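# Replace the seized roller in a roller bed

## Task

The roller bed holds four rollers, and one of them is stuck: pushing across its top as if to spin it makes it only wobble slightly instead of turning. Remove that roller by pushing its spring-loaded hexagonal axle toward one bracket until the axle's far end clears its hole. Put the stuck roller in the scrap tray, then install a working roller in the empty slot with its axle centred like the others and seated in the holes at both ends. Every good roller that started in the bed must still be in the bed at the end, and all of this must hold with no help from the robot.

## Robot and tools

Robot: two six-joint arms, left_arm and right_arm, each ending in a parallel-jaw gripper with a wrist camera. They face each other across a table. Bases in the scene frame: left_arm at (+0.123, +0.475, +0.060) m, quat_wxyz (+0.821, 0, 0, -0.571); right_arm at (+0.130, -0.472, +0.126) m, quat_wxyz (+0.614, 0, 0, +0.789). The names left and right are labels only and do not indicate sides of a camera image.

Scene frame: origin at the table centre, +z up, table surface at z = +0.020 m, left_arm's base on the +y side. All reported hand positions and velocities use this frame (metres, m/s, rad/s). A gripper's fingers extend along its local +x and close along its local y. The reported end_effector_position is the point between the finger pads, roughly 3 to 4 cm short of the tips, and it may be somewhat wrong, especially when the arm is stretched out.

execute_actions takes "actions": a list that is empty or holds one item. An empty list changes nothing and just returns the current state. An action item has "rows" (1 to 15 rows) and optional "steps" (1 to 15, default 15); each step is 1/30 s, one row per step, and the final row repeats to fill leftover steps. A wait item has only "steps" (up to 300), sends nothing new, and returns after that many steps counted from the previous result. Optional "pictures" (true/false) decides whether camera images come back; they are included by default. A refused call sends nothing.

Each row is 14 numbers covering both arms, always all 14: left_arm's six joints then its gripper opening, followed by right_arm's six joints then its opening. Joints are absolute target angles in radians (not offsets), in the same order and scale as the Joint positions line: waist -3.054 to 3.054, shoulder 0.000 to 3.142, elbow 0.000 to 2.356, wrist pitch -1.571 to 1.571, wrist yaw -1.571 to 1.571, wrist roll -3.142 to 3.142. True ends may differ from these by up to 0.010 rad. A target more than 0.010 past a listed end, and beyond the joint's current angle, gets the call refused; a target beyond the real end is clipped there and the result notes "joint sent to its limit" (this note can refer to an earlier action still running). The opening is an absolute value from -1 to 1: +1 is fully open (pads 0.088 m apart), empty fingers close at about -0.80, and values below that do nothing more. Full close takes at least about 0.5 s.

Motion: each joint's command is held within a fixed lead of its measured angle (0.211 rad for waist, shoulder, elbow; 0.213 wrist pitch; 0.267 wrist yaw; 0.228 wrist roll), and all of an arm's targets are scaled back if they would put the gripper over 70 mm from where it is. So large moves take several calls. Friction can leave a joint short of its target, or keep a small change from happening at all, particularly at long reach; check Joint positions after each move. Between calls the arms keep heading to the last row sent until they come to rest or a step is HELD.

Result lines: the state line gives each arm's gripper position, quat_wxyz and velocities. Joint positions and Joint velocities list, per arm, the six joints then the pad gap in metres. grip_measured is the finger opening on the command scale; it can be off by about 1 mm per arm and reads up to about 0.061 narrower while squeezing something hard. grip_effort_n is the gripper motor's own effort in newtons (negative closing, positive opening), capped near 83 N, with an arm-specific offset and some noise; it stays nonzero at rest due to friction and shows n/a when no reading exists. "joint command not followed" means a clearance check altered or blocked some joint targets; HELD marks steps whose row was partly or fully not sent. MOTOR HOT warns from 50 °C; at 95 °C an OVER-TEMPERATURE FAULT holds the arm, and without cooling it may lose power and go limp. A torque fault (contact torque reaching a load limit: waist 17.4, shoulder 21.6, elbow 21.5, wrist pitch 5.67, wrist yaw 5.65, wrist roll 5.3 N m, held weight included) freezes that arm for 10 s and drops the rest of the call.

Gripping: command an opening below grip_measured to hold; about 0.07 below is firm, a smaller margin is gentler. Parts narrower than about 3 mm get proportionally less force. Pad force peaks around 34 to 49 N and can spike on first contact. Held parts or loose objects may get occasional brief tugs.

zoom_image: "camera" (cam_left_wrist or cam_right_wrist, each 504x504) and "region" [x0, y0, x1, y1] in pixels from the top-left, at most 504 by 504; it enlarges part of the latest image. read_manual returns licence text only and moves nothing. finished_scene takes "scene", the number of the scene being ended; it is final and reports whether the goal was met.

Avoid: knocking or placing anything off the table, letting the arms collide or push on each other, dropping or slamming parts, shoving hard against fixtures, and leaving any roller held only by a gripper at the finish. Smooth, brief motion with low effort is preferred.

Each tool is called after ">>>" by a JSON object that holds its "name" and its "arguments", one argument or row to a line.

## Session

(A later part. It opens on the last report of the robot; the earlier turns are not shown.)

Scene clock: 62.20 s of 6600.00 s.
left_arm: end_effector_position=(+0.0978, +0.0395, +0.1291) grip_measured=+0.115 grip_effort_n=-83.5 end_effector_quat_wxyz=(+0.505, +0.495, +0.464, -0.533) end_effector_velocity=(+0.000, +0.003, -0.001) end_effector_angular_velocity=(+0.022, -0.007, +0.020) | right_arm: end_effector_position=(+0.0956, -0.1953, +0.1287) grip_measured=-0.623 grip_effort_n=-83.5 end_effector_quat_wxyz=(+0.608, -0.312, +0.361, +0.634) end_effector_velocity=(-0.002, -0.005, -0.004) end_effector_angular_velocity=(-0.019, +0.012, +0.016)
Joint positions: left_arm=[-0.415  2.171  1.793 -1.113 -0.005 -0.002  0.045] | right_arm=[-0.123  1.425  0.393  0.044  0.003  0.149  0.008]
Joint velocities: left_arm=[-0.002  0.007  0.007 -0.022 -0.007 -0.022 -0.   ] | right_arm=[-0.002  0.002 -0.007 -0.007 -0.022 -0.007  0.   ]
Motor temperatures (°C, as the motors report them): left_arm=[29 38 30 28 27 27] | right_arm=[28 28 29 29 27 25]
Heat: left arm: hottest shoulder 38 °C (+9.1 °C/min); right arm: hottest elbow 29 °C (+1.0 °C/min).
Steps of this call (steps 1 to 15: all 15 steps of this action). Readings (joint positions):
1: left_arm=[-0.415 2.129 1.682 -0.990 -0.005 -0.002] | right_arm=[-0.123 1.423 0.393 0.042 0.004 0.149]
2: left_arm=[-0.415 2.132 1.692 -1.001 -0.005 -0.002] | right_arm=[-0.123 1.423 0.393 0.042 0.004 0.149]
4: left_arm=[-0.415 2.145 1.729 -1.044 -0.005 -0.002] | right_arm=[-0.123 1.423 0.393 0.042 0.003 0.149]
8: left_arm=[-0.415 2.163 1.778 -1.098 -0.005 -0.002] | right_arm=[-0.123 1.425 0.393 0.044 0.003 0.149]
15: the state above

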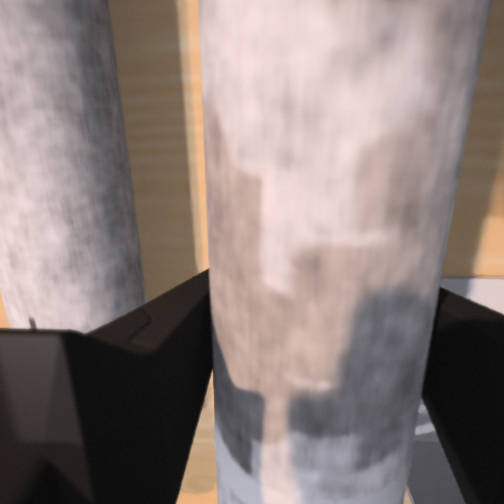

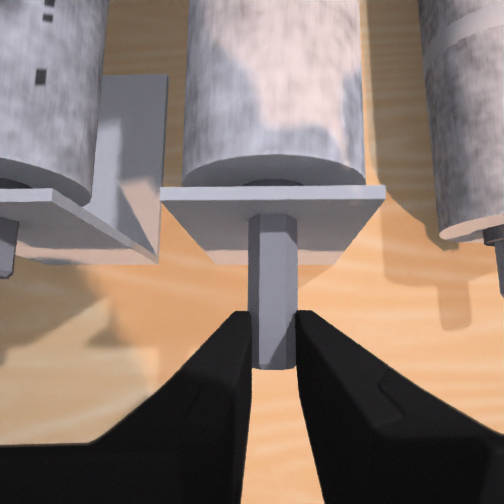

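>>> {"name": "execute_actions", "arguments": {
  "actions": [
    {"rows":[[-0.414,2.18,1.86,-1.18,0,0,0,-0.118,1.42,0.375,0.04,0,0.15,-0.7],[-0.414,2.2,1.91,-1.23,0,0,0,-0.118,1.425,0.375,0.05,0,0.15,-0.7],[-0.414,2.22,1.965,-1.285,0,0,0,-0.118,1.435,0.375,0.06,0,0.15,-0.7]]}
  ],
  "pictures": false
}}

>>> {"name": "execute_actions", "arguments": {
  "actions": [
    {"rows":[[-0.414,2.22,1.965,-1.285,0,0,0,-0.13,1.525,0.475,0.06,0,0.14,-0.7]]}
  ]
}}

>>> {"name": "execute_actions", "arguments": {
  "actions": [
    {"rows":[[-0.414,2.22,1.965,-1.285,0,0,0,-0.13,1.525,0.475,0.06,0,0.14,-0.3],[-0.414,2.22,1.965,-1.285,0,0,0,-0.13,1.525,0.475,0.06,0,0.14,-0.3],[-0.414,2.24,2.01,-1.32,0,0,0,-0.13,1.525,0.475,0.06,0,0.14,-0.3],[-0.414,2.26,2.055,-1.35,0,0,0,-0.13,1.48,0.43,0.06,0,0.14,-0.3],[-0.414,2.28,2.1,-1.39,0,0,0,-0.13,1.4,0.38,0.06,0,0.14,-0.3],[-0.414,2.305,2.145,-1.42,0,0,0,-0.13,1.3,0.3,0.1,0,0.14,-0.3]]}
  ]
}}

Scene clock: 77.23 s of 6600.00 s.
left_arm: end_effector_position=(+0.0978, +0.0391, +0.1428) grip_measured=+0.115 grip_effort_n=-83.5 end_effector_quat_wxyz=(+0.490, +0.512, +0.481, -0.517) end_effector_velocity=(-0.000, -0.000, +0.007) end_effector_angular_velocity=(-0.002, +0.007, -0.020) | right_arm: end_effector_position=(+0.0956, -0.1942, +0.1262) grip_measured=-0.623 grip_effort_n=-83.5 end_effector_quat_wxyz=(+0.609, -0.311, +0.360, +0.635) end_effector_velocity=(-0.005, -0.000, -0.000) end_effector_angular_velocity=(-0.001, +0.027, +0.024)
Joint positions: left_arm=[-0.415  2.229  1.945 -1.272 -0.004 -0.002  0.045] | right_arm=[-0.123  1.441  0.389  0.066  0.004  0.149  0.008]
Joint velocities: left_arm=[ 0.002 -0.002  0.022 -0.022  0.007  0.022  0.   ] | right_arm=[-0.002  0.002 -0.002  0.007 -0.037 -0.007  0.   ]
Motor temperatures (°C, as the motors report them): left_arm=[29 43 32 28 27 27] | right_arm=[28 29 29 28 27 25]
Heat: left arm: hottest shoulder 43 °C (+13.2 °C/min); right arm: hottest shoulder 29 °C (+0.0 °C/min).
Steps of this call (steps 1 to 15: the robot went on to your last target; steps 16 to 90: nothing new was sent; then 11.53 s passed at rest; steps 91 to 105: all 15 steps of this action). Readings (joint positions):
91: left_arm=[-0.415 2.173 1.799 -1.119 -0.005 -0.002] | right_arm=[-0.123 1.426 0.393 0.044 0.003 0.149]
92: left_arm=[-0.415 2.181 1.818 -1.139 -0.005 -0.002] | right_arm=[-0.123 1.427 0.393 0.047 0.003 0.149]
94: left_arm=[-0.415 2.205 1.876 -1.202 -0.005 -0.002] | right_arm=[-0.123 1.433 0.392 0.054 0.004 0.149]
98: left_arm=[-0.415 2.221 1.929 -1.257 -0.004 -0.002] | right_arm=[-0.123 1.440 0.390 0.063 0.004 0.149]
105: the state above

Scene clock: 77.73 s of 6600.00 s.
left_arm: end_effector_position=(+0.0977, +0.0391, +0.1436) grip_measured=+0.115 grip_effort_n=-83.5 end_effector_quat_wxyz=(+0.489, +0.512, +0.481, -0.517) end_effector_velocity=(+0.000, +0.001, +0.002) end_effector_angular_velocity=(+0.002, -0.007, +0.005) | right_arm: end_effector_position=(+0.0956, -0.1740, +0.1274) grip_measured=-0.623 grip_effort_n=-83.5 end_effector_quat_wxyz=(+0.611, -0.312, +0.360, +0.632) end_effector_velocity=(+0.002, -0.005, -0.004) end_effector_angular_velocity=(-0.026, -0.013, -0.000)
Joint positions: left_arm=[-0.415  2.229  1.948 -1.276 -0.003 -0.001  0.045] | right_arm=[-0.131  1.52   0.466  0.066  0.005  0.144  0.008]
Joint velocities: left_arm=[-0.002 -0.002  0.002 -0.007 -0.007 -0.007  0.   ] | right_arm=[-0.002  0.002 -0.002 -0.022  0.007 -0.007  0.   ]
Motor temperatures (°C, as the motors report them): left_arm=[29 43 32 28 27 27] | right_arm=[28 29 29 28 27 25]
Heat: left arm: hottest shoulder 43 °C (+13.1 °C/min); right arm: hottest shoulder 29 °C (+0.0 °C/min).
Steps of this call (steps 1 to 15: all 15 steps of this action). Readings (joint positions):
1: left_arm=[-0.415 2.229 1.945 -1.273 -0.004 -0.002] | right_arm=[-0.123 1.451 0.395 0.065 0.004 0.149]
2: left_arm=[-0.415 2.229 1.946 -1.274 -0.004 -0.002] | right_arm=[-0.124 1.467 0.409 0.064 0.004 0.149]
4: left_arm=[-0.415 2.229 1.948 -1.275 -0.003 -0.001] | right_arm=[-0.128 1.497 0.443 0.067 0.006 0.146]
8: left_arm=[-0.415 2.229 1.948 -1.275 -0.003 -0.001] | right_arm=[-0.131 1.517 0.464 0.067 0.006 0.144]
15: the state above

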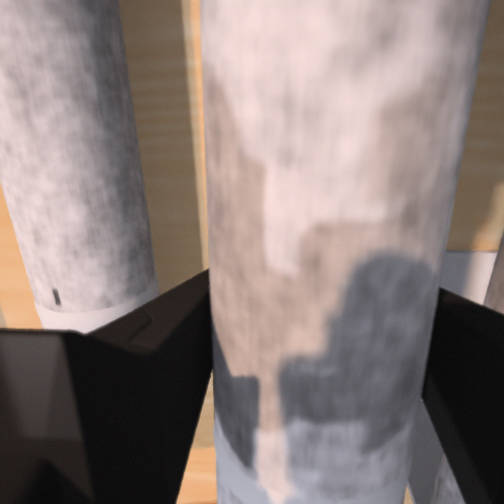

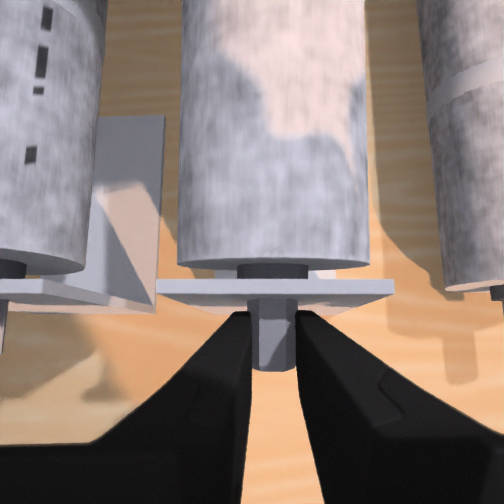

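Scene clock: 78.23 s of 6600.00 s.
left_arm: end_effector_position=(+0.0975, +0.0376, +0.1532) grip_measured=+0.115 grip_effort_n=-83.5 end_effector_quat_wxyz=(+0.474, +0.528, +0.496, -0.501) end_effector_velocity=(-0.002, +0.002, +0.007) end_effector_angular_velocity=(+0.017, -0.008, -0.015) | right_arm: end_effector_position=(+0.0986, -0.2031, +0.1394) grip_measured=-0.307 grip_effort_n=18.8 end_effector_quat_wxyz=(+0.620, -0.284, +0.337, +0.649) end_effector_velocity=(+0.003, -0.010, +0.003) end_effector_angular_velocity=(+0.022, +0.001, -0.013)
Joint positions: left_arm=[-0.415  2.305  2.112 -1.427 -0.003 -0.001  0.045] | right_arm=[-0.131  1.314  0.314  0.095  0.002  0.143  0.024]
Joint velocities: left_arm=[-0.007  0.012  0.046 -0.051 -0.007  0.007 -0.   ] | right_arm=[-0.002 -0.076 -0.046 -0.007  0.007  0.007  0.001]
Motor temperatures (°C, as the motors report them): left_arm=[29 43 32 28 27 27] | right_arm=[28 29 29 29 27 25]
Heat: left arm: hottest shoulder 43 °C (+13.2 °C/min); right arm: hottest shoulder 29 °C (+0.0 °C/min).
Steps of this call (steps 1 to 15: all 15 steps of this action). Readings (joint positions):
1: left_arm=[-0.415 2.229 1.948 -1.276 -0.003 -0.001] | right_arm=[-0.131 1.520 0.466 0.066 0.005 0.143]
2: left_arm=[-0.415 2.229 1.948 -1.276 -0.003 -0.001] | right_arm=[-0.131 1.521 0.467 0.065 0.005 0.143]
4: left_arm=[-0.415 2.238 1.969 -1.302 -0.003 -0.001] | right_arm=[-0.131 1.518 0.465 0.060 0.002 0.143]
8: left_arm=[-0.415 2.284 2.072 -1.391 -0.003 -0.001] | right_arm=[-0.131 1.383 0.370 0.078 0.002 0.143]
15: the state above

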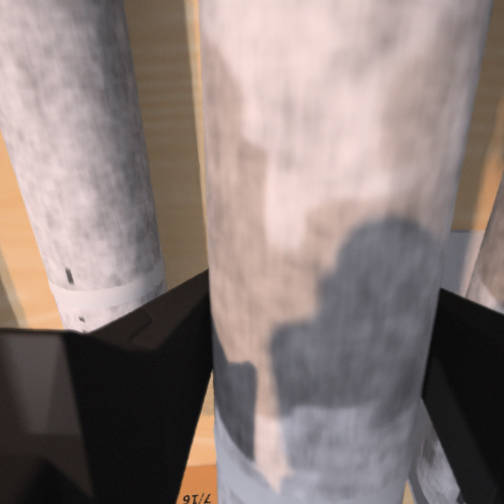

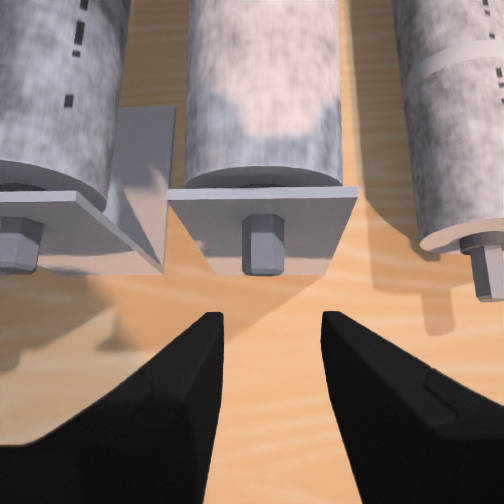

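>>> {"name": "execute_actions", "arguments": {
  "actions": [
    {"rows":[[-0.414,2.27,2.09,-1.41,0,0,0,-0.13,1.1,0.3,0.1,0,0.1,1],[-0.414,2.235,2.035,-1.395,0,0,0,-0.13,1,0.3,0.1,0,0.1,1],[-0.414,2.2,1.98,-1.38,0,0,0,-0.13,0.9,0.3,0,0,0.1,1],[-0.416,2.162,1.928,-1.355,0,0,0,-0.13,0.8,0.3,-0.1,0,0.1,1]]}
  ]
}}

Scene clock: 81.90 s of 6600.00 s.
left_arm: end_effector_position=(+0.0981, +0.0463, +0.1503) grip_measured=+0.115 grip_effort_n=-83.5 end_effector_quat_wxyz=(+0.485, +0.516, +0.486, -0.513) end_effector_velocity=(-0.002, +0.003, -0.001) end_effector_angular_velocity=(+0.002, -0.007, -0.000) | right_arm: end_effector_position=(+0.0997, -0.2125, +0.2295) grip_measured=+0.970 grip_effort_n=17.9 end_effector_quat_wxyz=(+0.645, -0.190, +0.235, +0.702) end_effector_velocity=(-0.002, -0.002, +0.024) end_effector_angular_velocity=(+0.099, +0.018, +0.020)
Joint positions: left_arm=[-0.415  2.213  1.949 -1.31  -0.003 -0.002  0.045] | right_arm=[-0.131  0.815  0.304 -0.095  0.002  0.103  0.087]
Joint velocities: left_arm=[-0.007 -0.012 -0.022  0.007 -0.007 -0.007  0.   ] | right_arm=[-0.002 -0.11  -0.002 -0.007 -0.022 -0.007  0.009]
Motor temperatures (°C, as the motors report them): left_arm=[29 44 33 28 27 27] | right_arm=[28 29 29 29 27 25]
Heat: left arm: hottest shoulder 44 °C (+14.0 °C/min); right arm: hottest shoulder 29 °C (+0.0 °C/min).
Steps of this call (steps 1 to 15: the robot went on to your last target; steps 16 to 90: nothing new was sent; then 0.17 s passed at rest; steps 91 to 105: all 15 steps of this action). Readings (joint positions):
91: left_arm=[-0.415 2.307 2.115 -1.430 -0.003 -0.001] | right_arm=[-0.131 1.286 0.310 0.096 0.002 0.137]
92: left_arm=[-0.415 2.303 2.104 -1.421 -0.003 -0.001] | right_arm=[-0.131 1.243 0.303 0.089 0.002 0.127]
94: left_arm=[-0.415 2.273 2.046 -1.378 -0.003 -0.001] | right_arm=[-0.131 1.133 0.301 0.057 0.002 0.115]
98: left_arm=[-0.415 2.225 1.968 -1.328 -0.003 -0.002] | right_arm=[-0.131 0.929 0.304 -0.064 0.002 0.106]
105: the state above

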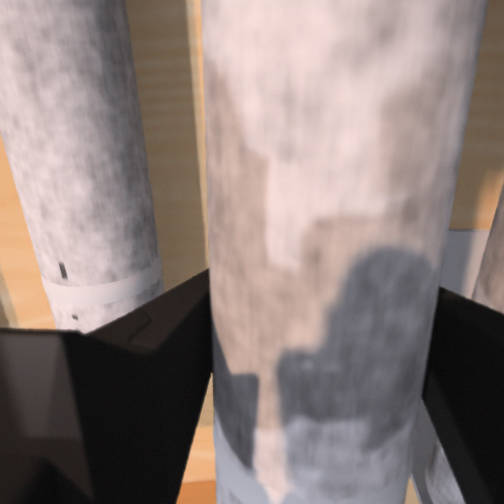

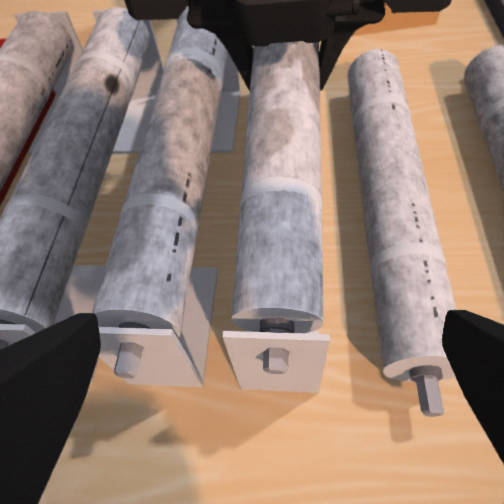

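>>> {"name": "execute_actions", "arguments": {
  "actions": [
    {"rows":[[-0.415,2.225,2.05,-1.41,0,0,0,-0.13,0.8,0.3,-0.1,0,0.1,1]]}
  ],
  "pictures": false
}}

>>> {"name": "execute_actions", "arguments": {
  "actions": [
    {"rows":[[-0.415,2.18,1.99,-1.4,0,0,0,-0.13,0.8,0.3,-0.1,0,0.1,1]]}
  ]
}}

Scene clock: 85.73 s of 6600.00 s.
left_arm: end_effector_position=(+0.0986, +0.0506, +0.1608) grip_measured=+0.115 grip_effort_n=-83.5 end_effector_quat_wxyz=(+0.475, +0.526, +0.496, -0.502) end_effector_velocity=(+0.000, +0.001, +0.004) end_effector_angular_velocity=(-0.004, -0.022, -0.001) | right_arm: end_effector_position=(+0.0997, -0.2130, +0.2315) grip_measured=+0.985 grip_effort_n=18.8 end_effector_quat_wxyz=(+0.646, -0.188, +0.232, +0.703) end_effector_velocity=(-0.000, -0.003, -0.004) end_effector_angular_velocity=(-0.022, -0.004, +0.008)
Joint positions: left_arm=[-0.414  2.236  2.027 -1.407 -0.003 -0.002  0.045] | right_arm=[-0.131  0.804  0.304 -0.099  0.002  0.103  0.087]
Joint velocities: left_arm=[-0.007 -0.007  0.002 -0.007 -0.022 -0.007 -0.   ] | right_arm=[-0.002 -0.002 -0.002 -0.022 -0.007 -0.007 -0.   ]
Motor temperatures (°C, as the motors report them): left_arm=[29 47 32 30 27 27] | right_arm=[28 28 29 29 27 25]
Heat: left arm: hottest shoulder 47 °C (+17.1 °C/min); right arm: hottest elbow 29 °C (+0.0 °C/min).
Steps of this call (steps 1 to 30: the robot went on to your last target; steps 31 to 90: nothing new was sent; then 0.33 s passed at rest; steps 91 to 105: all 15 steps of this action). Readings (joint positions):
91: left_arm=[-0.415 2.213 1.955 -1.313 -0.003 -0.002] | right_arm=[-0.131 0.804 0.304 -0.098 0.002 0.103]
92: left_arm=[-0.414 2.222 1.977 -1.334 -0.003 -0.002] | right_arm=[-0.131 0.804 0.304 -0.099 0.002 0.103]
94: left_arm=[-0.414 2.234 2.004 -1.374 -0.003 -0.002] | right_arm=[-0.131 0.804 0.304 -0.099 0.002 0.103]
98: left_arm=[-0.414 2.234 2.021 -1.408 -0.003 -0.002] | right_arm=[-0.131 0.804 0.304 -0.099 0.002 0.103]
105: the state above

Scene clock: 86.23 s of 6600.00 s.
left_arm: end_effector_position=(+0.0989, +0.0567, +0.1585) grip_measured=+0.115 grip_effort_n=-83.5 end_effector_quat_wxyz=(+0.472, +0.529, +0.498, -0.499) end_effector_velocity=(+0.001, +0.005, +0.012) end_effector_angular_velocity=(-0.009, -0.021, -0.016) | right_arm: end_effector_position=(+0.0997, -0.2130, +0.2315) grip_measured=+0.985 grip_effort_n=18.8 end_effector_quat_wxyz=(+0.646, -0.188, +0.232, +0.703) end_effector_velocity=(+0.003, -0.003, -0.003) end_effector_angular_velocity=(-0.016, -0.012, -0.009)
Joint positions: left_arm=[-0.414  2.218  1.987 -1.396 -0.002 -0.002  0.045] | right_arm=[-0.131  0.804  0.304 -0.099  0.002  0.103  0.087]
Joint velocities: left_arm=[-0.007 -0.032 -0.002 -0.022 -0.022  0.007 -0.   ] | right_arm=[-0.007 -0.007 -0.002 -0.022  0.007 -0.007  0.   ]
Motor temperatures (°C, as the motors report them): left_arm=[29 47 32 30 27 27] | right_arm=[28 28 29 29 27 25]
Heat: left arm: hottest shoulder 47 °C (+17.2 °C/min); right arm: hottest elbow 29 °C (+0.0 °C/min).
Steps of this call (steps 1 to 15: all 15 steps of this action). Readings (joint positions):
1: left_arm=[-0.414 2.236 2.024 -1.406 -0.003 -0.002] | right_arm=[-0.131 0.804 0.304 -0.099 0.002 0.103]
2: left_arm=[-0.414 2.234 2.017 -1.402 -0.003 -0.002] | right_arm=[-0.131 0.804 0.304 -0.099 0.002 0.103]
4: left_arm=[-0.414 2.229 2.004 -1.401 -0.003 -0.002] | right_arm=[-0.131 0.804 0.304 -0.099 0.002 0.103]
8: left_arm=[-0.414 2.222 1.992 -1.401 -0.003 -0.002] | right_arm=[-0.131 0.804 0.304 -0.099 0.002 0.103]
15: the state above

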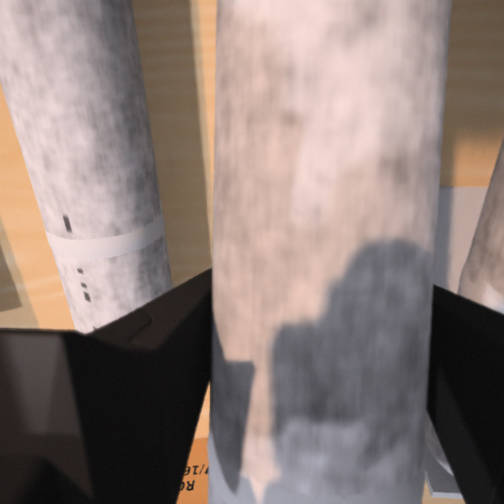

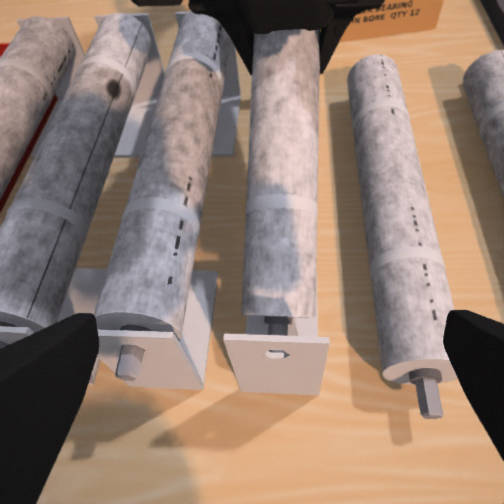

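>>> {"name": "execute_actions", "arguments": {
  "actions": [
    {"rows":[[-0.415,2.13,1.93,-1.38,0,0,0,0.2,0.8,0.6,-0.4,0,0,1]]}
  ],
  "pictures": false
}}

>>> {"name": "execute_actions", "arguments": {
  "actions": [
    {"rows":[[-0.415,2.05,1.9,-1.36,0,0,0,0.5,1,0.9,-0.6,0,0,1],[-0.415,2.0,1.88,-1.34,0,0,0,0.5,1,0.9,-0.6,0,0,1],[-0.415,1.95,1.85,-1.32,0,0,0,0.55,1.1,1.1,-0.7,0,0,1],[-0.415,1.88,1.82,-1.3,0,0,0,0.55,1.15,1.2,-0.8,0,0,1]]}
  ]
}}

Scene clock: 93.27 s of 6600.00 s.
left_arm: end_effector_position=(+0.0995, +0.0663, +0.1623) grip_measured=+0.115 grip_effort_n=-83.5 end_effector_quat_wxyz=(+0.473, +0.528, +0.498, -0.499) end_effector_velocity=(+0.003, +0.004, +0.000) end_effector_angular_velocity=(+0.011, -0.023, +0.004) | right_arm: end_effector_position=(+0.0159, -0.2314, +0.2984) grip_measured=+0.986 grip_effort_n=18.4 end_effector_quat_wxyz=(+0.510, -0.254, +0.163, +0.806) end_effector_velocity=(-0.008, -0.003, +0.007) end_effector_angular_velocity=(+0.012, +0.004, +0.037)
Joint positions: left_arm=[-0.414  2.171  1.926 -1.381 -0.002 -0.002  0.045] | right_arm=[ 0.193  0.798  0.58  -0.395 -0.002  0.004  0.087]
Joint velocities: left_arm=[-0.002 -0.007 -0.012 -0.007 -0.022 -0.007 -0.   ] | right_arm=[ 0.027 -0.002  0.017 -0.007 -0.007 -0.007 -0.   ]
Motor temperatures (°C, as the motors report them): left_arm=[29 51 32 30 27 27] | right_arm=[28 28 30 30 27 25]
Heat: left arm: hottest shoulder 51 °C (+21.1 °C/min); right arm: hottest elbow 30 °C (+1.0 °C/min). Fold the left arm in close to its base before you think long.
MOTOR HOT: a motor of the left arm reached 50 °C. Now the hottest motor of the left arm, joint 2 (shoulder), reports 51 °C. The temperature limit of the motors' drives, at which the controller stops that arm, is 95 °C. To cool a motor, set the load down, stop pushing, or move to a pose that needs little force.
Steps of this call (steps 1 to 15: the robot went on to your last target; steps 16 to 90: nothing new was sent; then 3.53 s passed at rest; steps 91 to 105: all 15 steps of this action). Readings (joint positions):
91: left_arm=[-0.414 2.213 1.980 -1.394 -0.002 -0.002] | right_arm=[-0.116 0.804 0.321 -0.134 0.012 0.091]
92: left_arm=[-0.414 2.203 1.965 -1.384 -0.002 -0.002] | right_arm=[-0.067 0.805 0.356 -0.201 0.010 0.066]
94: left_arm=[-0.414 2.189 1.944 -1.387 -0.002 -0.002] | right_arm=[0.034 0.806 0.435 -0.280 0.002 0.037]
98: left_arm=[-0.414 2.174 1.930 -1.382 -0.002 -0.002] | right_arm=[0.161 0.800 0.562 -0.357 -0.002 0.012]
105: the state above

Scene clock: 93.77 s of 6600.00 s.
left_arm: end_effector_position=(+0.1004, +0.0809, +0.2380) grip_measured=+0.115 grip_effort_n=-83.5 end_effector_quat_wxyz=(+0.529, +0.465, +0.438, -0.559) end_effector_velocity=(-0.000, +0.029, -0.040) end_effector_angular_velocity=(+0.159, -0.001, +0.003) | right_arm: end_effector_position=(-0.0919, -0.2533, +0.3885) grip_measured=+0.986 grip_effort_n=18.4 end_effector_quat_wxyz=(+0.352, -0.339, +0.141, +0.861) end_effector_velocity=(-0.017, -0.002, +0.114) end_effector_angular_velocity=(+0.153, +0.168, +0.053)
Joint positions: left_arm=[-0.414  1.902  1.819 -1.304 -0.002 -0.002  0.045] | right_arm=[ 0.543  1.138  1.173 -0.786 -0.003  0.002  0.087]
Joint velocities: left_arm=[-0.002 -0.002 -0.139 -0.022  0.007 -0.007 -0.   ] | right_arm=[ 0.032 -0.002  0.32  -0.095 -0.022 -0.007 -0.   ]
Motor temperatures (°C, as the motors report them): left_arm=[29 51 32 30 27 27] | right_arm=[28 28 30 30 27 25]
Heat: left arm: hottest shoulder 51 °C (+21.3 °C/min); right arm: hottest elbow 30 °C (+1.0 °C/min). Fold the left arm in close to its base before you think long.
MOTOR HOT: still on. Now the hottest motor of the left arm, joint 2 (shoulder), reports 51 °C; a drive's own limit is 95 °C.
Steps of this call (steps 1 to 15: all 15 steps of this action). Readings (joint positions):
1: left_arm=[-0.414 2.164 1.922 -1.376 -0.002 -0.002] | right_arm=[0.209 0.819 0.601 -0.430 0.009 0.004]
2: left_arm=[-0.414 2.149 1.909 -1.365 -0.002 -0.002] | right_arm=[0.259 0.861 0.648 -0.489 0.011 0.003]
4: left_arm=[-0.414 2.098 1.869 -1.343 -0.002 -0.002] | right_arm=[0.367 0.970 0.750 -0.579 0.003 0.003]
8: left_arm=[-0.414 1.965 1.827 -1.321 -0.002 -0.002] | right_arm=[0.510 1.111 0.934 -0.742 -0.003 0.002]
15: the state above

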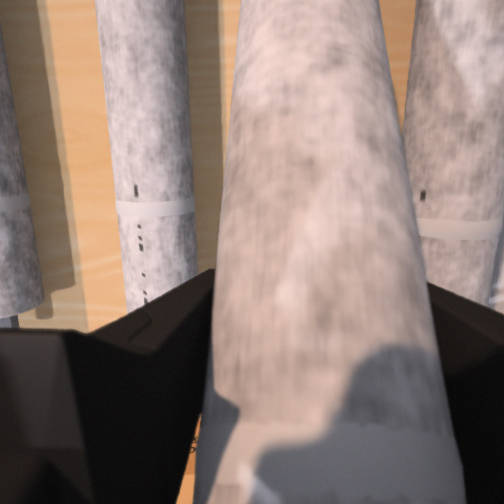

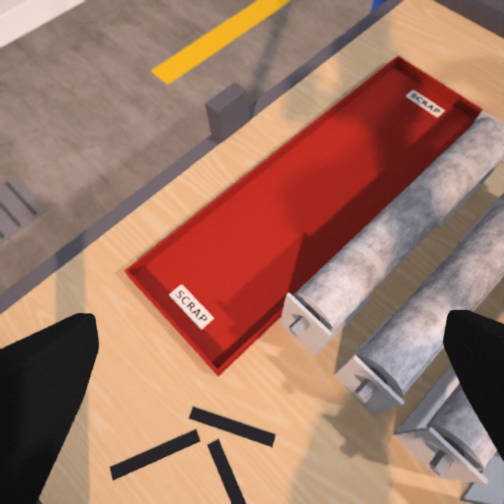

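>>> {"name": "execute_actions", "arguments": {
  "actions": [
    {"rows":[[-0.415,1.88,1.83,-1.25,0,0,0,0.5,1,1.1,-0.7,0,0,1],[-0.415,1.88,1.84,-1.2,0,0,0,0.45,0.9,1,-0.7,0,0,1],[-0.415,1.88,1.85,-1.15,0,0,0,0.4,0.8,0.9,-0.6,0,0,1],[-0.415,1.88,1.86,-1.1,0,0,0,0.3,0.6,0.8,-0.6,0,0,1],[-0.415,1.88,1.87,-1.05,0,0,0,0.2,0.4,0.6,-0.6,0,0,1]]}
  ],
  "pictures": false
}}

>>> {"name": "execute_actions", "arguments": {
  "actions": [
    {"rows":[[-0.5,1.9,1.9,-1.05,0,-0.1,0,0.2,0.4,0.6,-0.6,0,0,1]]}
  ]
}}

Scene clock: 103.90 s of 6600.00 s.
left_arm: end_effector_position=(+0.0976, +0.0376, +0.2497) grip_measured=+0.115 grip_effort_n=-83.5 end_effector_quat_wxyz=(+0.569, +0.407, +0.384, -0.602) end_effector_velocity=(+0.002, +0.005, -0.002) end_effector_angular_velocity=(+0.021, -0.011, -0.002) | right_arm: end_effector_position=(+0.0361, -0.2810, +0.3546) grip_measured=+0.986 grip_effort_n=17.9 end_effector_quat_wxyz=(+0.516, -0.185, +0.116, +0.828) end_effector_velocity=(+0.043, -0.066, +0.096) end_effector_angular_velocity=(+0.618, +0.309, -0.038)
Joint positions: left_arm=[-0.414  1.909  1.828 -1.106 -0.002 -0.002  0.045] | right_arm=[ 0.21   0.464  0.632 -0.608  0.003  0.002  0.087]
Joint velocities: left_arm=[ 0.002 -0.002 -0.002 -0.022 -0.007  0.007 -0.   ] | right_arm=[-0.061 -0.725 -0.159  0.125 -0.022 -0.007 -0.   ]
Motor temperatures (°C, as the motors report them): left_arm=[29 52 33 30 27 27] | right_arm=[28 28 31 30 27 25]
Heat: left arm: hottest shoulder 52 °C (+19.3 °C/min); right arm: hottest elbow 31 °C (+2.0 °C/min). Fold the left arm in close to its base before you think long.
MOTOR HOT: still on. Now the hottest motor of the left arm, joint 2 (shoulder), reports 52 °C; a drive's own limit is 95 °C.
Steps of this call (steps 1 to 30: the robot went on to your last target; steps 31 to 90: nothing new was sent; then 6.63 s passed at rest; steps 91 to 105: all 15 steps of this action). Readings (joint positions):
91: left_arm=[-0.414 1.904 1.805 -1.305 -0.002 -0.002] | right_arm=[0.544 1.134 1.177 -0.787 -0.003 0.002]
92: left_arm=[-0.414 1.904 1.805 -1.295 -0.002 -0.002] | right_arm=[0.534 1.105 1.149 -0.754 -0.004 0.002]
94: left_arm=[-0.414 1.904 1.805 -1.234 -0.002 -0.002] | right_arm=[0.471 1.003 1.054 -0.694 -0.006 0.002]
98: left_arm=[-0.414 1.909 1.827 -1.117 -0.002 -0.002] | right_arm=[0.275 0.786 0.866 -0.624 0.005 0.002]
105: the state above

Scene clock: 104.40 s of 6600.00 s.
left_arm: end_effector_position=(+0.0572, +0.0246, +0.2598) grip_measured=+0.115 grip_effort_n=-83.5 end_effector_quat_wxyz=(+0.573, +0.374, +0.379, -0.623) end_effector_velocity=(-0.013, +0.000, +0.023) end_effector_angular_velocity=(-0.044, +0.023, -0.010) | right_arm: end_effector_position=(+0.0404, -0.2867, +0.3588) grip_measured=+0.986 grip_effort_n=17.9 end_effector_quat_wxyz=(+0.521, -0.165, +0.104, +0.831) end_effector_velocity=(-0.001, -0.002, -0.001) end_effector_angular_velocity=(-0.000, -0.005, +0.012)
Joint positions: left_arm=[-0.5    1.928  1.87  -1.062 -0.    -0.099  0.045] | right_arm=[ 0.204  0.403  0.612 -0.602  0.003  0.002  0.087]
Joint velocities: left_arm=[-0.027 -0.017  0.051 -0.022  0.007 -0.022 -0.   ] | right_arm=[ 0.002 -0.007 -0.002 -0.007 -0.007 -0.007 -0.   ]
Motor temperatures (°C, as the motors report them): left_arm=[29 52 33 30 27 27] | right_arm=[28 28 31 30 27 25]
Heat: left arm: hottest shoulder 52 °C (+19.1 °C/min); right arm: hottest elbow 31 °C (+2.0 °C/min). Fold the left arm in close to its base before you think long.
MOTOR HOT: still on. Now the hottest motor of the left arm, joint 2 (shoulder), reports 52 °C; a drive's own limit is 95 °C.
Steps of this call (steps 1 to 15: all 15 steps of this action). Readings (joint positions):
1: left_arm=[-0.417 1.910 1.828 -1.106 -0.003 -0.011] | right_arm=[0.209 0.444 0.629 -0.604 0.003 0.002]
2: left_arm=[-0.427 1.912 1.829 -1.106 -0.008 -0.038] | right_arm=[0.207 0.430 0.627 -0.602 0.003 0.002]
4: left_arm=[-0.454 1.916 1.832 -1.104 -0.024 -0.082] | right_arm=[0.206 0.415 0.622 -0.602 0.003 0.002]
8: left_arm=[-0.484 1.922 1.836 -1.102 -0.015 -0.100] | right_arm=[0.204 0.406 0.613 -0.602 0.003 0.002]
15: the state above

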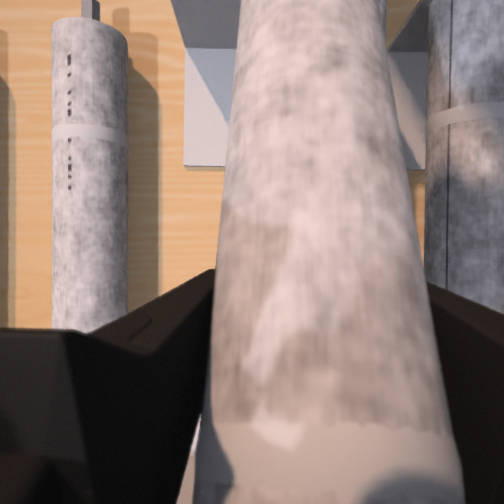

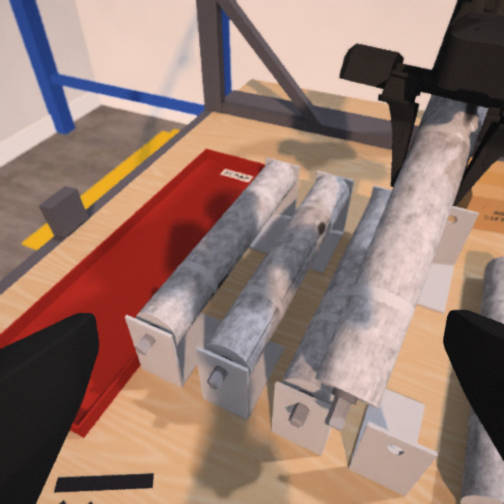

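>>> {"name": "execute_actions", "arguments": {
  "actions": [
    {"rows":[[-0.52,1.9,1.95,-1.03,0,-0.12,0,0.4,0.3,0.6,-0.65,0,0,1],[-0.55,1.9,2,-1,0,-0.15,0,0.4,0.3,0.6,-0.65,0,0,1],[-0.58,1.92,2,-1,0,-0.2,0,0.4,0.3,0.6,-0.65,0,0,1],[-0.62,1.94,2.03,-1,0,-0.25,0,0.4,0.3,0.6,-0.65,0,0,1],[-0.66,1.96,2.05,-1,0,-0.3,0,0.4,0.3,0.6,-0.65,0,0,1],[-0.72,1.98,2.06,-1,0,-0.37,0,0.4,0.3,0.6,-0.65,0,0,1],[-0.8,2,2.06,-1,0,-0.45,0,0.4,0.3,0.6,-0.65,0,0,1]]}
  ],
  "pictures": false
}}

>>> {"name": "execute_actions", "arguments": {
  "actions": [
    {"rows":[[-1.126,2.05,2.06,-0.95,0,-0.815,0,0.4,0.3,0.6,-0.65,0,0,1]]}
  ],
  "pictures": false
}}

>>> {"name": "execute_actions", "arguments": {
  "actions": [
    {"rows":[[-1.126,2.2,2.06,-0.87,0,-0.815,0,0.4,0.3,0.6,-0.65,0,0,1]]}
  ]
}}

Scene clock: 111.43 s of 6600.00 s.
left_arm: end_effector_position=(-0.0992, +0.0340, +0.2738) grip_measured=+0.115 grip_effort_n=-83.5 end_effector_quat_wxyz=(+0.528, +0.308, +0.414, -0.674) end_effector_velocity=(-0.176, +0.073, -0.077) end_effector_angular_velocity=(+0.220, +0.033, -0.237) | right_arm: end_effector_position=(+0.0162, -0.3209, +0.3652) grip_measured=+0.986 grip_effort_n=17.9 end_effector_quat_wxyz=(+0.439, -0.153, +0.077, +0.882) end_effector_velocity=(-0.001, -0.001, +0.002) end_effector_angular_velocity=(+0.015, -0.000, +0.008)
Joint positions: left_arm=[-0.815  2.021  2.017 -1.017  0.024 -0.425  0.045] | right_arm=[ 0.395  0.303  0.607 -0.648 -0.002  0.002  0.087]
Joint velocities: left_arm=[-0.374  0.159  0.002 -0.022  0.037 -0.183 -0.   ] | right_arm=[ 0.012 -0.007 -0.002  0.007  0.007 -0.007 -0.   ]
Motor temperatures (°C, as the motors report them): left_arm=[29 53 35 31 27 27] | right_arm=[28 28 31 31 27 25]
Heat: left arm: hottest shoulder 53 °C (+18.1 °C/min); right arm: hottest elbow 31 °C (+2.0 °C/min). Fold the left arm in close to its base before you think long.
MOTOR HOT: still on. Now the hottest motor of the left arm, joint 2 (shoulder), reports 53 °C; a drive's own limit is 95 °C.
Steps of this call (steps 1 to 15: the robot went on to your last target; steps 16 to 90: nothing new was sent; then 3.53 s passed at rest; steps 91 to 105: all 15 steps of this action). Readings (joint positions):
91: left_arm=[-0.501 1.929 1.874 -1.065 -0.000 -0.101] | right_arm=[0.215 0.393 0.612 -0.603 0.008 0.002]
92: left_arm=[-0.504 1.929 1.885 -1.066 -0.001 -0.110] | right_arm=[0.262 0.376 0.610 -0.618 0.008 0.002]
94: left_arm=[-0.523 1.942 1.915 -1.046 -0.011 -0.157] | right_arm=[0.337 0.334 0.607 -0.634 -0.002 0.002]
98: left_arm=[-0.619 1.973 1.986 -1.014 -0.017 -0.293] | right_arm=[0.383 0.309 0.607 -0.646 -0.002 0.002]
105: the state above

Scene clock: 111.93 s of 6600.00 s.
left_arm: end_effector_position=(-0.2446, +0.1227, +0.2516) grip_measured=+0.115 grip_effort_n=-83.5 end_effector_quat_wxyz=(+0.469, +0.294, +0.492, -0.672) end_effector_velocity=(-0.007, -0.012, +0.022) end_effector_angular_velocity=(-0.040, +0.077, +0.111) | right_arm: end_effector_position=(+0.0161, -0.3211, +0.3651) grip_measured=+0.986 grip_effort_n=17.9 end_effector_quat_wxyz=(+0.439, -0.153, +0.077, +0.882) end_effector_velocity=(+0.000, -0.002, -0.007) end_effector_angular_velocity=(-0.019, -0.020, +0.007)
Joint positions: left_arm=[-1.154  2.081  2.021 -0.969  0.025 -0.802  0.045] | right_arm=[ 0.396  0.303  0.607 -0.649 -0.002  0.002  0.087]
Joint velocities: left_arm=[-0.002 -0.002  0.046  0.037 -0.037 -0.11   0.   ] | right_arm=[-0.002 -0.002 -0.007 -0.022 -0.007 -0.007 -0.   ]
Motor temperatures (°C, as the motors report them): left_arm=[29 53 35 31 27 27] | right_arm=[28 28 31 31 27 25]
Heat: left arm: hottest shoulder 53 °C (+17.2 °C/min); right arm: hottest elbow 31 °C (+2.0 °C/min). Fold the left arm in close to its base before you think long.
MOTOR HOT: still on. Now the hottest motor of the left arm, joint 2 (shoulder), reports 53 °C; a drive's own limit is 95 °C.
Steps of this call (steps 1 to 15: all 15 steps of this action). Readings (joint positions):
1: left_arm=[-0.829 2.029 2.017 -1.018 0.020 -0.448] | right_arm=[0.396 0.303 0.607 -0.648 -0.002 0.002]
2: left_arm=[-0.849 2.037 2.017 -1.012 -0.000 -0.495] | right_arm=[0.396 0.303 0.607 -0.648 -0.002 0.002]
4: left_arm=[-0.898 2.051 2.017 -0.994 -0.016 -0.574] | right_arm=[0.396 0.303 0.607 -0.649 -0.002 0.002]
8: left_arm=[-1.022 2.073 2.017 -0.984 -0.003 -0.713] | right_arm=[0.396 0.303 0.607 -0.649 -0.002 0.002]
15: the state above

Scene clock: 112.43 s of 6600.00 s.
left_arm: end_effector_position=(-0.2497, +0.0890, +0.1859) grip_measured=+0.115 grip_effort_n=-83.5 end_effector_quat_wxyz=(+0.495, +0.304, +0.499, -0.642) end_effector_velocity=(-0.020, +0.002, +0.025) end_effector_angular_velocity=(-0.080, +0.055, -0.020) | right_arm: end_effector_position=(+0.0161, -0.3212, +0.3651) grip_measured=+0.986 grip_effort_n=17.9 end_effector_quat_wxyz=(+0.439, -0.153, +0.077, +0.882) end_effector_velocity=(-0.000, -0.001, +0.004) end_effector_angular_velocity=(+0.016, +0.007, +0.007)
Joint positions: left_arm=[-1.122  2.239  2.033 -0.882  0.002 -0.817  0.045] | right_arm=[ 0.396  0.302  0.607 -0.649 -0.002  0.002  0.087]
Joint velocities: left_arm=[-0.037 -0.027  0.017  0.051 -0.022 -0.007 -0.   ] | right_arm=[-0.002 -0.007  0.002  0.007 -0.007 -0.007 -0.   ]
Motor temperatures (°C, as the motors report them): left_arm=[29 53 35 32 27 27] | right_arm=[28 28 31 31 27 25]
Heat: left arm: hottest shoulder 53 °C (+17.1 °C/min); right arm: hottest elbow 31 °C (+2.0 °C/min). Fold the left arm in close to its base before you think long.
MOTOR HOT: still on. Now the hottest motor of the left arm, joint 2 (shoulder), reports 53 °C; a drive's own limit is 95 °C.
Steps of this call (steps 1 to 15: all 15 steps of this action). Readings (joint positions):
1: left_arm=[-1.153 2.093 2.022 -0.965 0.022 -0.806] | right_arm=[0.396 0.302 0.607 -0.649 -0.002 0.002]
2: left_arm=[-1.149 2.108 2.029 -0.948 0.016 -0.811] | right_arm=[0.396 0.302 0.607 -0.649 -0.002 0.002]
4: left_arm=[-1.137 2.148 2.042 -0.888 0.006 -0.812] | right_arm=[0.396 0.302 0.607 -0.649 -0.002 0.002]
8: left_arm=[-1.119 2.216 2.039 -0.900 0.003 -0.817] | right_arm=[0.396 0.302 0.607 -0.649 -0.002 0.002]
15: the state above

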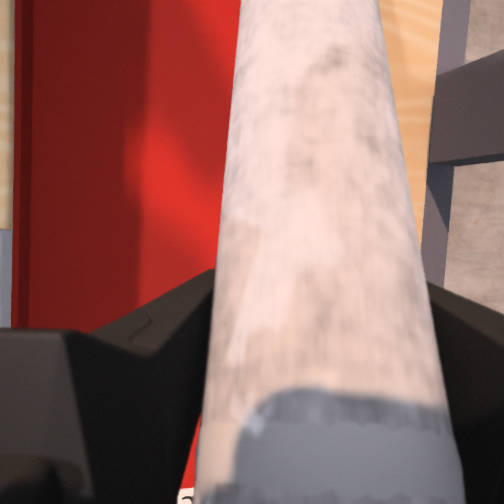

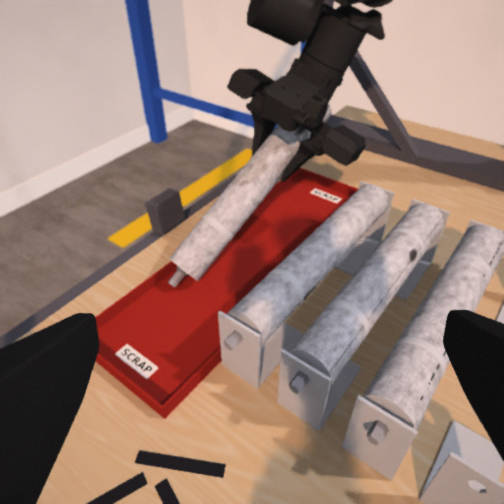

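>>> {"name": "execute_actions", "arguments": {
  "actions": [
    {"rows":[[-1.11,2.27,2.065,-0.82,0,-0.8,0,0.4,0.3,0.6,-0.65,0,0,1]]}
  ],
  "pictures": false
}}

>>> {"name": "execute_actions", "arguments": {
  "actions": [
    {"rows":[[-1.1,2.34,2.07,-0.77,0,-0.8,0,0.5,0.6,0.9,-0.8,0,0,1]]}
  ],
  "pictures": false
}}

>>> {"name": "execute_actions", "arguments": {
  "actions": [
    {"rows":[[-1.1,2.4,2.07,-0.74,0,-0.8,0,0.7,1.1,1.2,-0.7,0.4,0,1]]}
  ]
}}

Scene clock: 118.40 s of 6600.00 s.
left_arm: end_effector_position=(-0.2536, +0.0756, +0.1723) grip_measured=+0.115 grip_effort_n=-83.5 end_effector_quat_wxyz=(+0.496, +0.297, +0.495, -0.649) end_effector_velocity=(+0.001, +0.002, -0.003) end_effector_angular_velocity=(+0.012, -0.005, +0.020) | right_arm: end_effector_position=(+0.0161, -0.3212, +0.3651) grip_measured=+0.986 grip_effort_n=17.9 end_effector_quat_wxyz=(+0.439, -0.153, +0.077, +0.882) end_effector_velocity=(+0.000, +0.001, +0.001) end_effector_angular_velocity=(+0.011, -0.003, -0.002)
Joint positions: left_arm=[-1.111  2.28   2.04  -0.829  0.001 -0.803  0.045] | right_arm=[ 0.396  0.302  0.607 -0.649 -0.002  0.002  0.087]
Joint velocities: left_arm=[-0.002  0.002 -0.002 -0.007 -0.007 -0.022  0.   ] | right_arm=[ 0.002 -0.002 -0.002  0.007  0.007 -0.007  0.   ]
Motor temperatures (°C, as the motors report them): left_arm=[29 56 36 32 27 27] | right_arm=[28 27 31 32 27 25]
Heat: left arm: hottest shoulder 56 °C (+19.3 °C/min); right arm: hottest wrist pitch 32 °C (+2.0 °C/min). Fold the left arm in close to its base before you think long.
MOTOR HOT: still on. Now the hottest motor of the left arm, joint 2 (shoulder), reports 56 °C; a drive's own limit is 95 °C.
Steps of this call (steps 1 to 15: the robot went on to your last target; steps 16 to 90: nothing new was sent; then 2.47 s passed at rest; steps 91 to 105: all 15 steps of this action). Readings (joint positions):
91: left_arm=[-1.125 2.242 2.034 -0.883 0.004 -0.817] | right_arm=[0.396 0.302 0.607 -0.649 -0.002 0.002]
92: left_arm=[-1.124 2.248 2.034 -0.872 0.004 -0.816] | right_arm=[0.396 0.302 0.607 -0.649 -0.002 0.002]
94: left_arm=[-1.120 2.263 2.035 -0.842 0.004 -0.809] | right_arm=[0.396 0.302 0.607 -0.649 -0.002 0.002]
98: left_arm=[-1.115 2.280 2.037 -0.834 0.003 -0.803] | right_arm=[0.396 0.302 0.607 -0.649 -0.002 0.002]
105: the state above

Scene clock: 118.90 s of 6600.00 s.
left_arm: end_effector_position=(-0.2582, +0.0642, +0.1419) grip_measured=+0.115 grip_effort_n=-83.5 end_effector_quat_wxyz=(+0.499, +0.301, +0.496, -0.644) end_effector_velocity=(+0.007, -0.008, +0.001) end_effector_angular_velocity=(-0.012, -0.002, +0.014) | right_arm: end_effector_position=(-0.0119, -0.3177, +0.3966) grip_measured=+0.986 grip_effort_n=17.9 end_effector_quat_wxyz=(+0.389, -0.232, +0.102, +0.886) end_effector_velocity=(-0.002, -0.000, -0.001) end_effector_angular_velocity=(-0.009, -0.030, +0.020)
Joint positions: left_arm=[-1.103  2.355  2.052 -0.779  0.001 -0.799  0.045] | right_arm=[ 0.495  0.595  0.88  -0.798  0.001  0.002  0.087]
Joint velocities: left_arm=[ 0.017 -0.002 -0.002  0.007 -0.007  0.007  0.   ] | right_arm=[ 0.002  0.022  0.017 -0.022 -0.007 -0.022 -0.   ]
Motor temperatures (°C, as the motors report them): left_arm=[29 57 36 32 27 27] | right_arm=[28 27 31 32 27 25]
Heat: left arm: hottest shoulder 57 °C (+20.2 °C/min); right arm: hottest wrist pitch 32 °C (+2.0 °C/min). Fold the left arm in close to its base before you think long.
MOTOR HOT: still on. Now the hottest motor of the left arm, joint 2 (shoulder), reports 57 °C; a drive's own limit is 95 °C.
Steps of this call (steps 1 to 15: all 15 steps of this action). Readings (joint positions):
1: left_arm=[-1.111 2.285 2.040 -0.827 0.001 -0.803] | right_arm=[0.403 0.322 0.623 -0.671 0.001 0.002]
2: left_arm=[-1.110 2.293 2.043 -0.818 0.001 -0.803] | right_arm=[0.428 0.366 0.666 -0.725 0.003 0.002]
4: left_arm=[-1.109 2.313 2.050 -0.786 0.001 -0.801] | right_arm=[0.466 0.475 0.759 -0.750 0.001 0.002]
8: left_arm=[-1.106 2.343 2.052 -0.781 0.001 -0.799] | right_arm=[0.489 0.568 0.861 -0.783 0.001 0.002]
15: the state above

Scene clock: 119.40 s of 6600.00 s.
left_arm: end_effector_position=(-0.2606, +0.0609, +0.1126) grip_measured=+0.115 grip_effort_n=-83.5 end_effector_quat_wxyz=(+0.501, +0.313, +0.497, -0.636) end_effector_velocity=(-0.001, -0.001, +0.004) end_effector_angular_velocity=(-0.002, +0.015, +0.006) | right_arm: end_effector_position=(-0.0845, -0.2457, +0.4250) grip_measured=+0.986 grip_effort_n=17.4 end_effector_quat_wxyz=(+0.465, -0.302, +0.036, +0.832) end_effector_velocity=(+0.001, +0.005, +0.008) end_effector_angular_velocity=(+0.048, +0.007, -0.031)
Joint positions: left_arm=[-1.102  2.415  2.054 -0.748  0.001 -0.798  0.045] | right_arm=[ 0.695  1.095  1.182 -0.705  0.392  0.002  0.087]
Joint velocities: left_arm=[ 0.002 -0.007 -0.002  0.007  0.007 -0.007 -0.   ] | right_arm=[ 0.007 -0.002 -0.002  0.037  0.051 -0.007 -0.   ]
Motor temperatures (°C, as the motors report them): left_arm=[29 57 36 32 27 27] | right_arm=[28 27 31 32 27 25]
Heat: left arm: hottest shoulder 57 °C (+19.6 °C/min); right arm: hottest wrist pitch 32 °C (+3.1 °C/min). Fold the left arm in close to its base before you think long.
MOTOR HOT: still on. Now the hottest motor of the left arm, joint 2 (shoulder), reports 57 °C; a drive's own limit is 95 °C.
Steps of this call (steps 1 to 15: all 15 steps of this action). Readings (joint positions):
1: left_arm=[-1.102 2.358 2.052 -0.777 0.001 -0.799] | right_arm=[0.510 0.613 0.894 -0.801 0.030 0.002]
2: left_arm=[-1.102 2.363 2.052 -0.769 0.001 -0.799] | right_arm=[0.558 0.652 0.930 -0.790 0.103 0.002]
4: left_arm=[-1.102 2.377 2.054 -0.751 0.001 -0.799] | right_arm=[0.630 0.761 1.030 -0.731 0.220 0.002]
8: left_arm=[-1.103 2.405 2.054 -0.748 0.001 -0.798] | right_arm=[0.679 0.952 1.169 -0.702 0.353 0.002]
15: the state above

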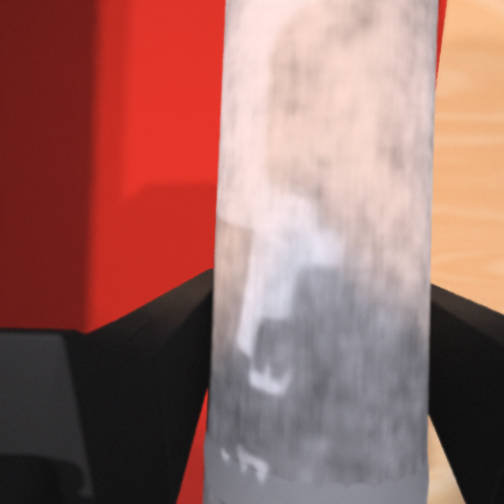

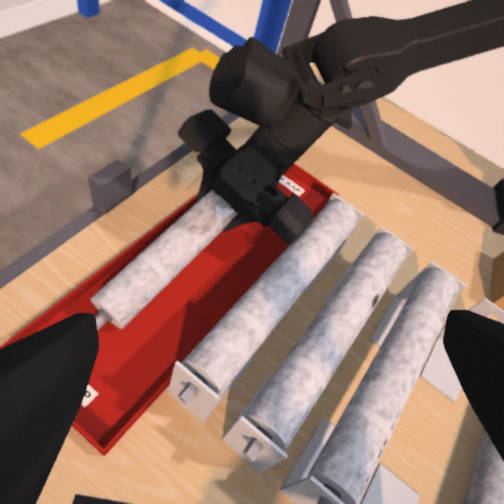

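Shift slightly away from the wall while lowering.

>>> {"name": "execute_actions", "arguments": {
  "actions": [
    {"rows":[[-1.08,2.45,2.06,-0.73,0,-0.78,0,0.7,1.1,1.2,-0.7,0.4,0,1]]}
  ]
}}

Scene clock: 122.80 s of 6600.00 s.
left_arm: end_effector_position=(-0.2634, +0.0599, +0.0957) grip_measured=+0.115 grip_effort_n=-83.5 end_effector_quat_wxyz=(+0.495, +0.324, +0.492, -0.639) end_effector_velocity=(+0.001, +0.006, -0.002) end_effector_angular_velocity=(+0.014, -0.017, +0.002) | right_arm: end_effector_position=(-0.0845, -0.2451, +0.4267) grip_measured=+0.986 grip_effort_n=17.4 end_effector_quat_wxyz=(+0.467, -0.299, +0.035, +0.831) end_effector_velocity=(+0.001, +0.001, +0.001) end_effector_angular_velocity=(+0.016, -0.013, +0.003)
Joint positions: left_arm=[-1.103  2.451  2.054 -0.725  0.006 -0.775  0.045] | right_arm=[ 0.696  1.096  1.185 -0.702  0.397  0.002  0.087]
Joint velocities: left_arm=[-0.007 -0.002 -0.002 -0.022 -0.007 -0.007 -0.   ] | right_arm=[-0.002 -0.002 -0.002  0.007  0.007 -0.022 -0.   ]
Motor temperatures (°C, as the motors report them): left_arm=[29 58 36 32 27 27] | right_arm=[28 27 32 32 27 25]
Heat: left arm: hottest shoulder 58 °C (+20.1 °C/min); right arm: hottest elbow 32 °C (+3.0 °C/min). Fold the left arm in close to its base before you think long.
MOTOR HOT: still on. Now the hottest motor of the left arm, joint 2 (shoulder), reports 58 °C; a drive's own limit is 95 °C.
Steps of this call (steps 1 to 15: the robot went on to your last target; steps 16 to 87: nothing new was sent; steps 88 to 102: all 15 steps of this action). Readings (joint positions):
88: left_arm=[-1.101 2.419 2.054 -0.747 0.001 -0.798] | right_arm=[0.696 1.096 1.185 -0.702 0.397 0.002]
89: left_arm=[-1.100 2.423 2.054 -0.744 0.001 -0.795] | right_arm=[0.696 1.096 1.185 -0.702 0.397 0.002]
91: left_arm=[-1.099 2.432 2.054 -0.732 0.002 -0.788] | right_arm=[0.696 1.096 1.185 -0.702 0.397 0.002]
95: left_arm=[-1.102 2.447 2.054 -0.726 0.005 -0.777] | right_arm=[0.696 1.096 1.185 -0.702 0.397 0.002]
102: the state above

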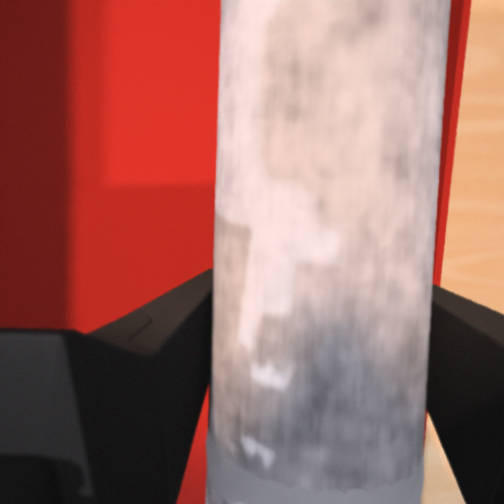

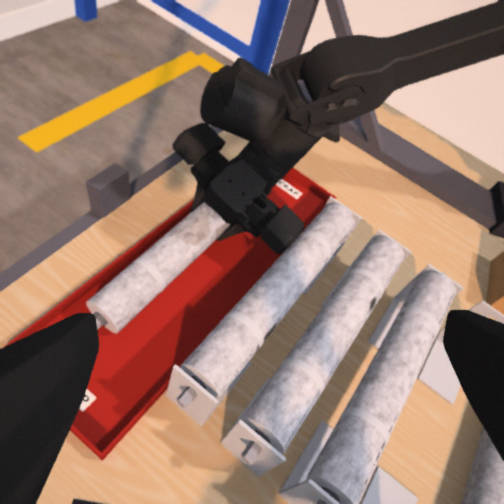

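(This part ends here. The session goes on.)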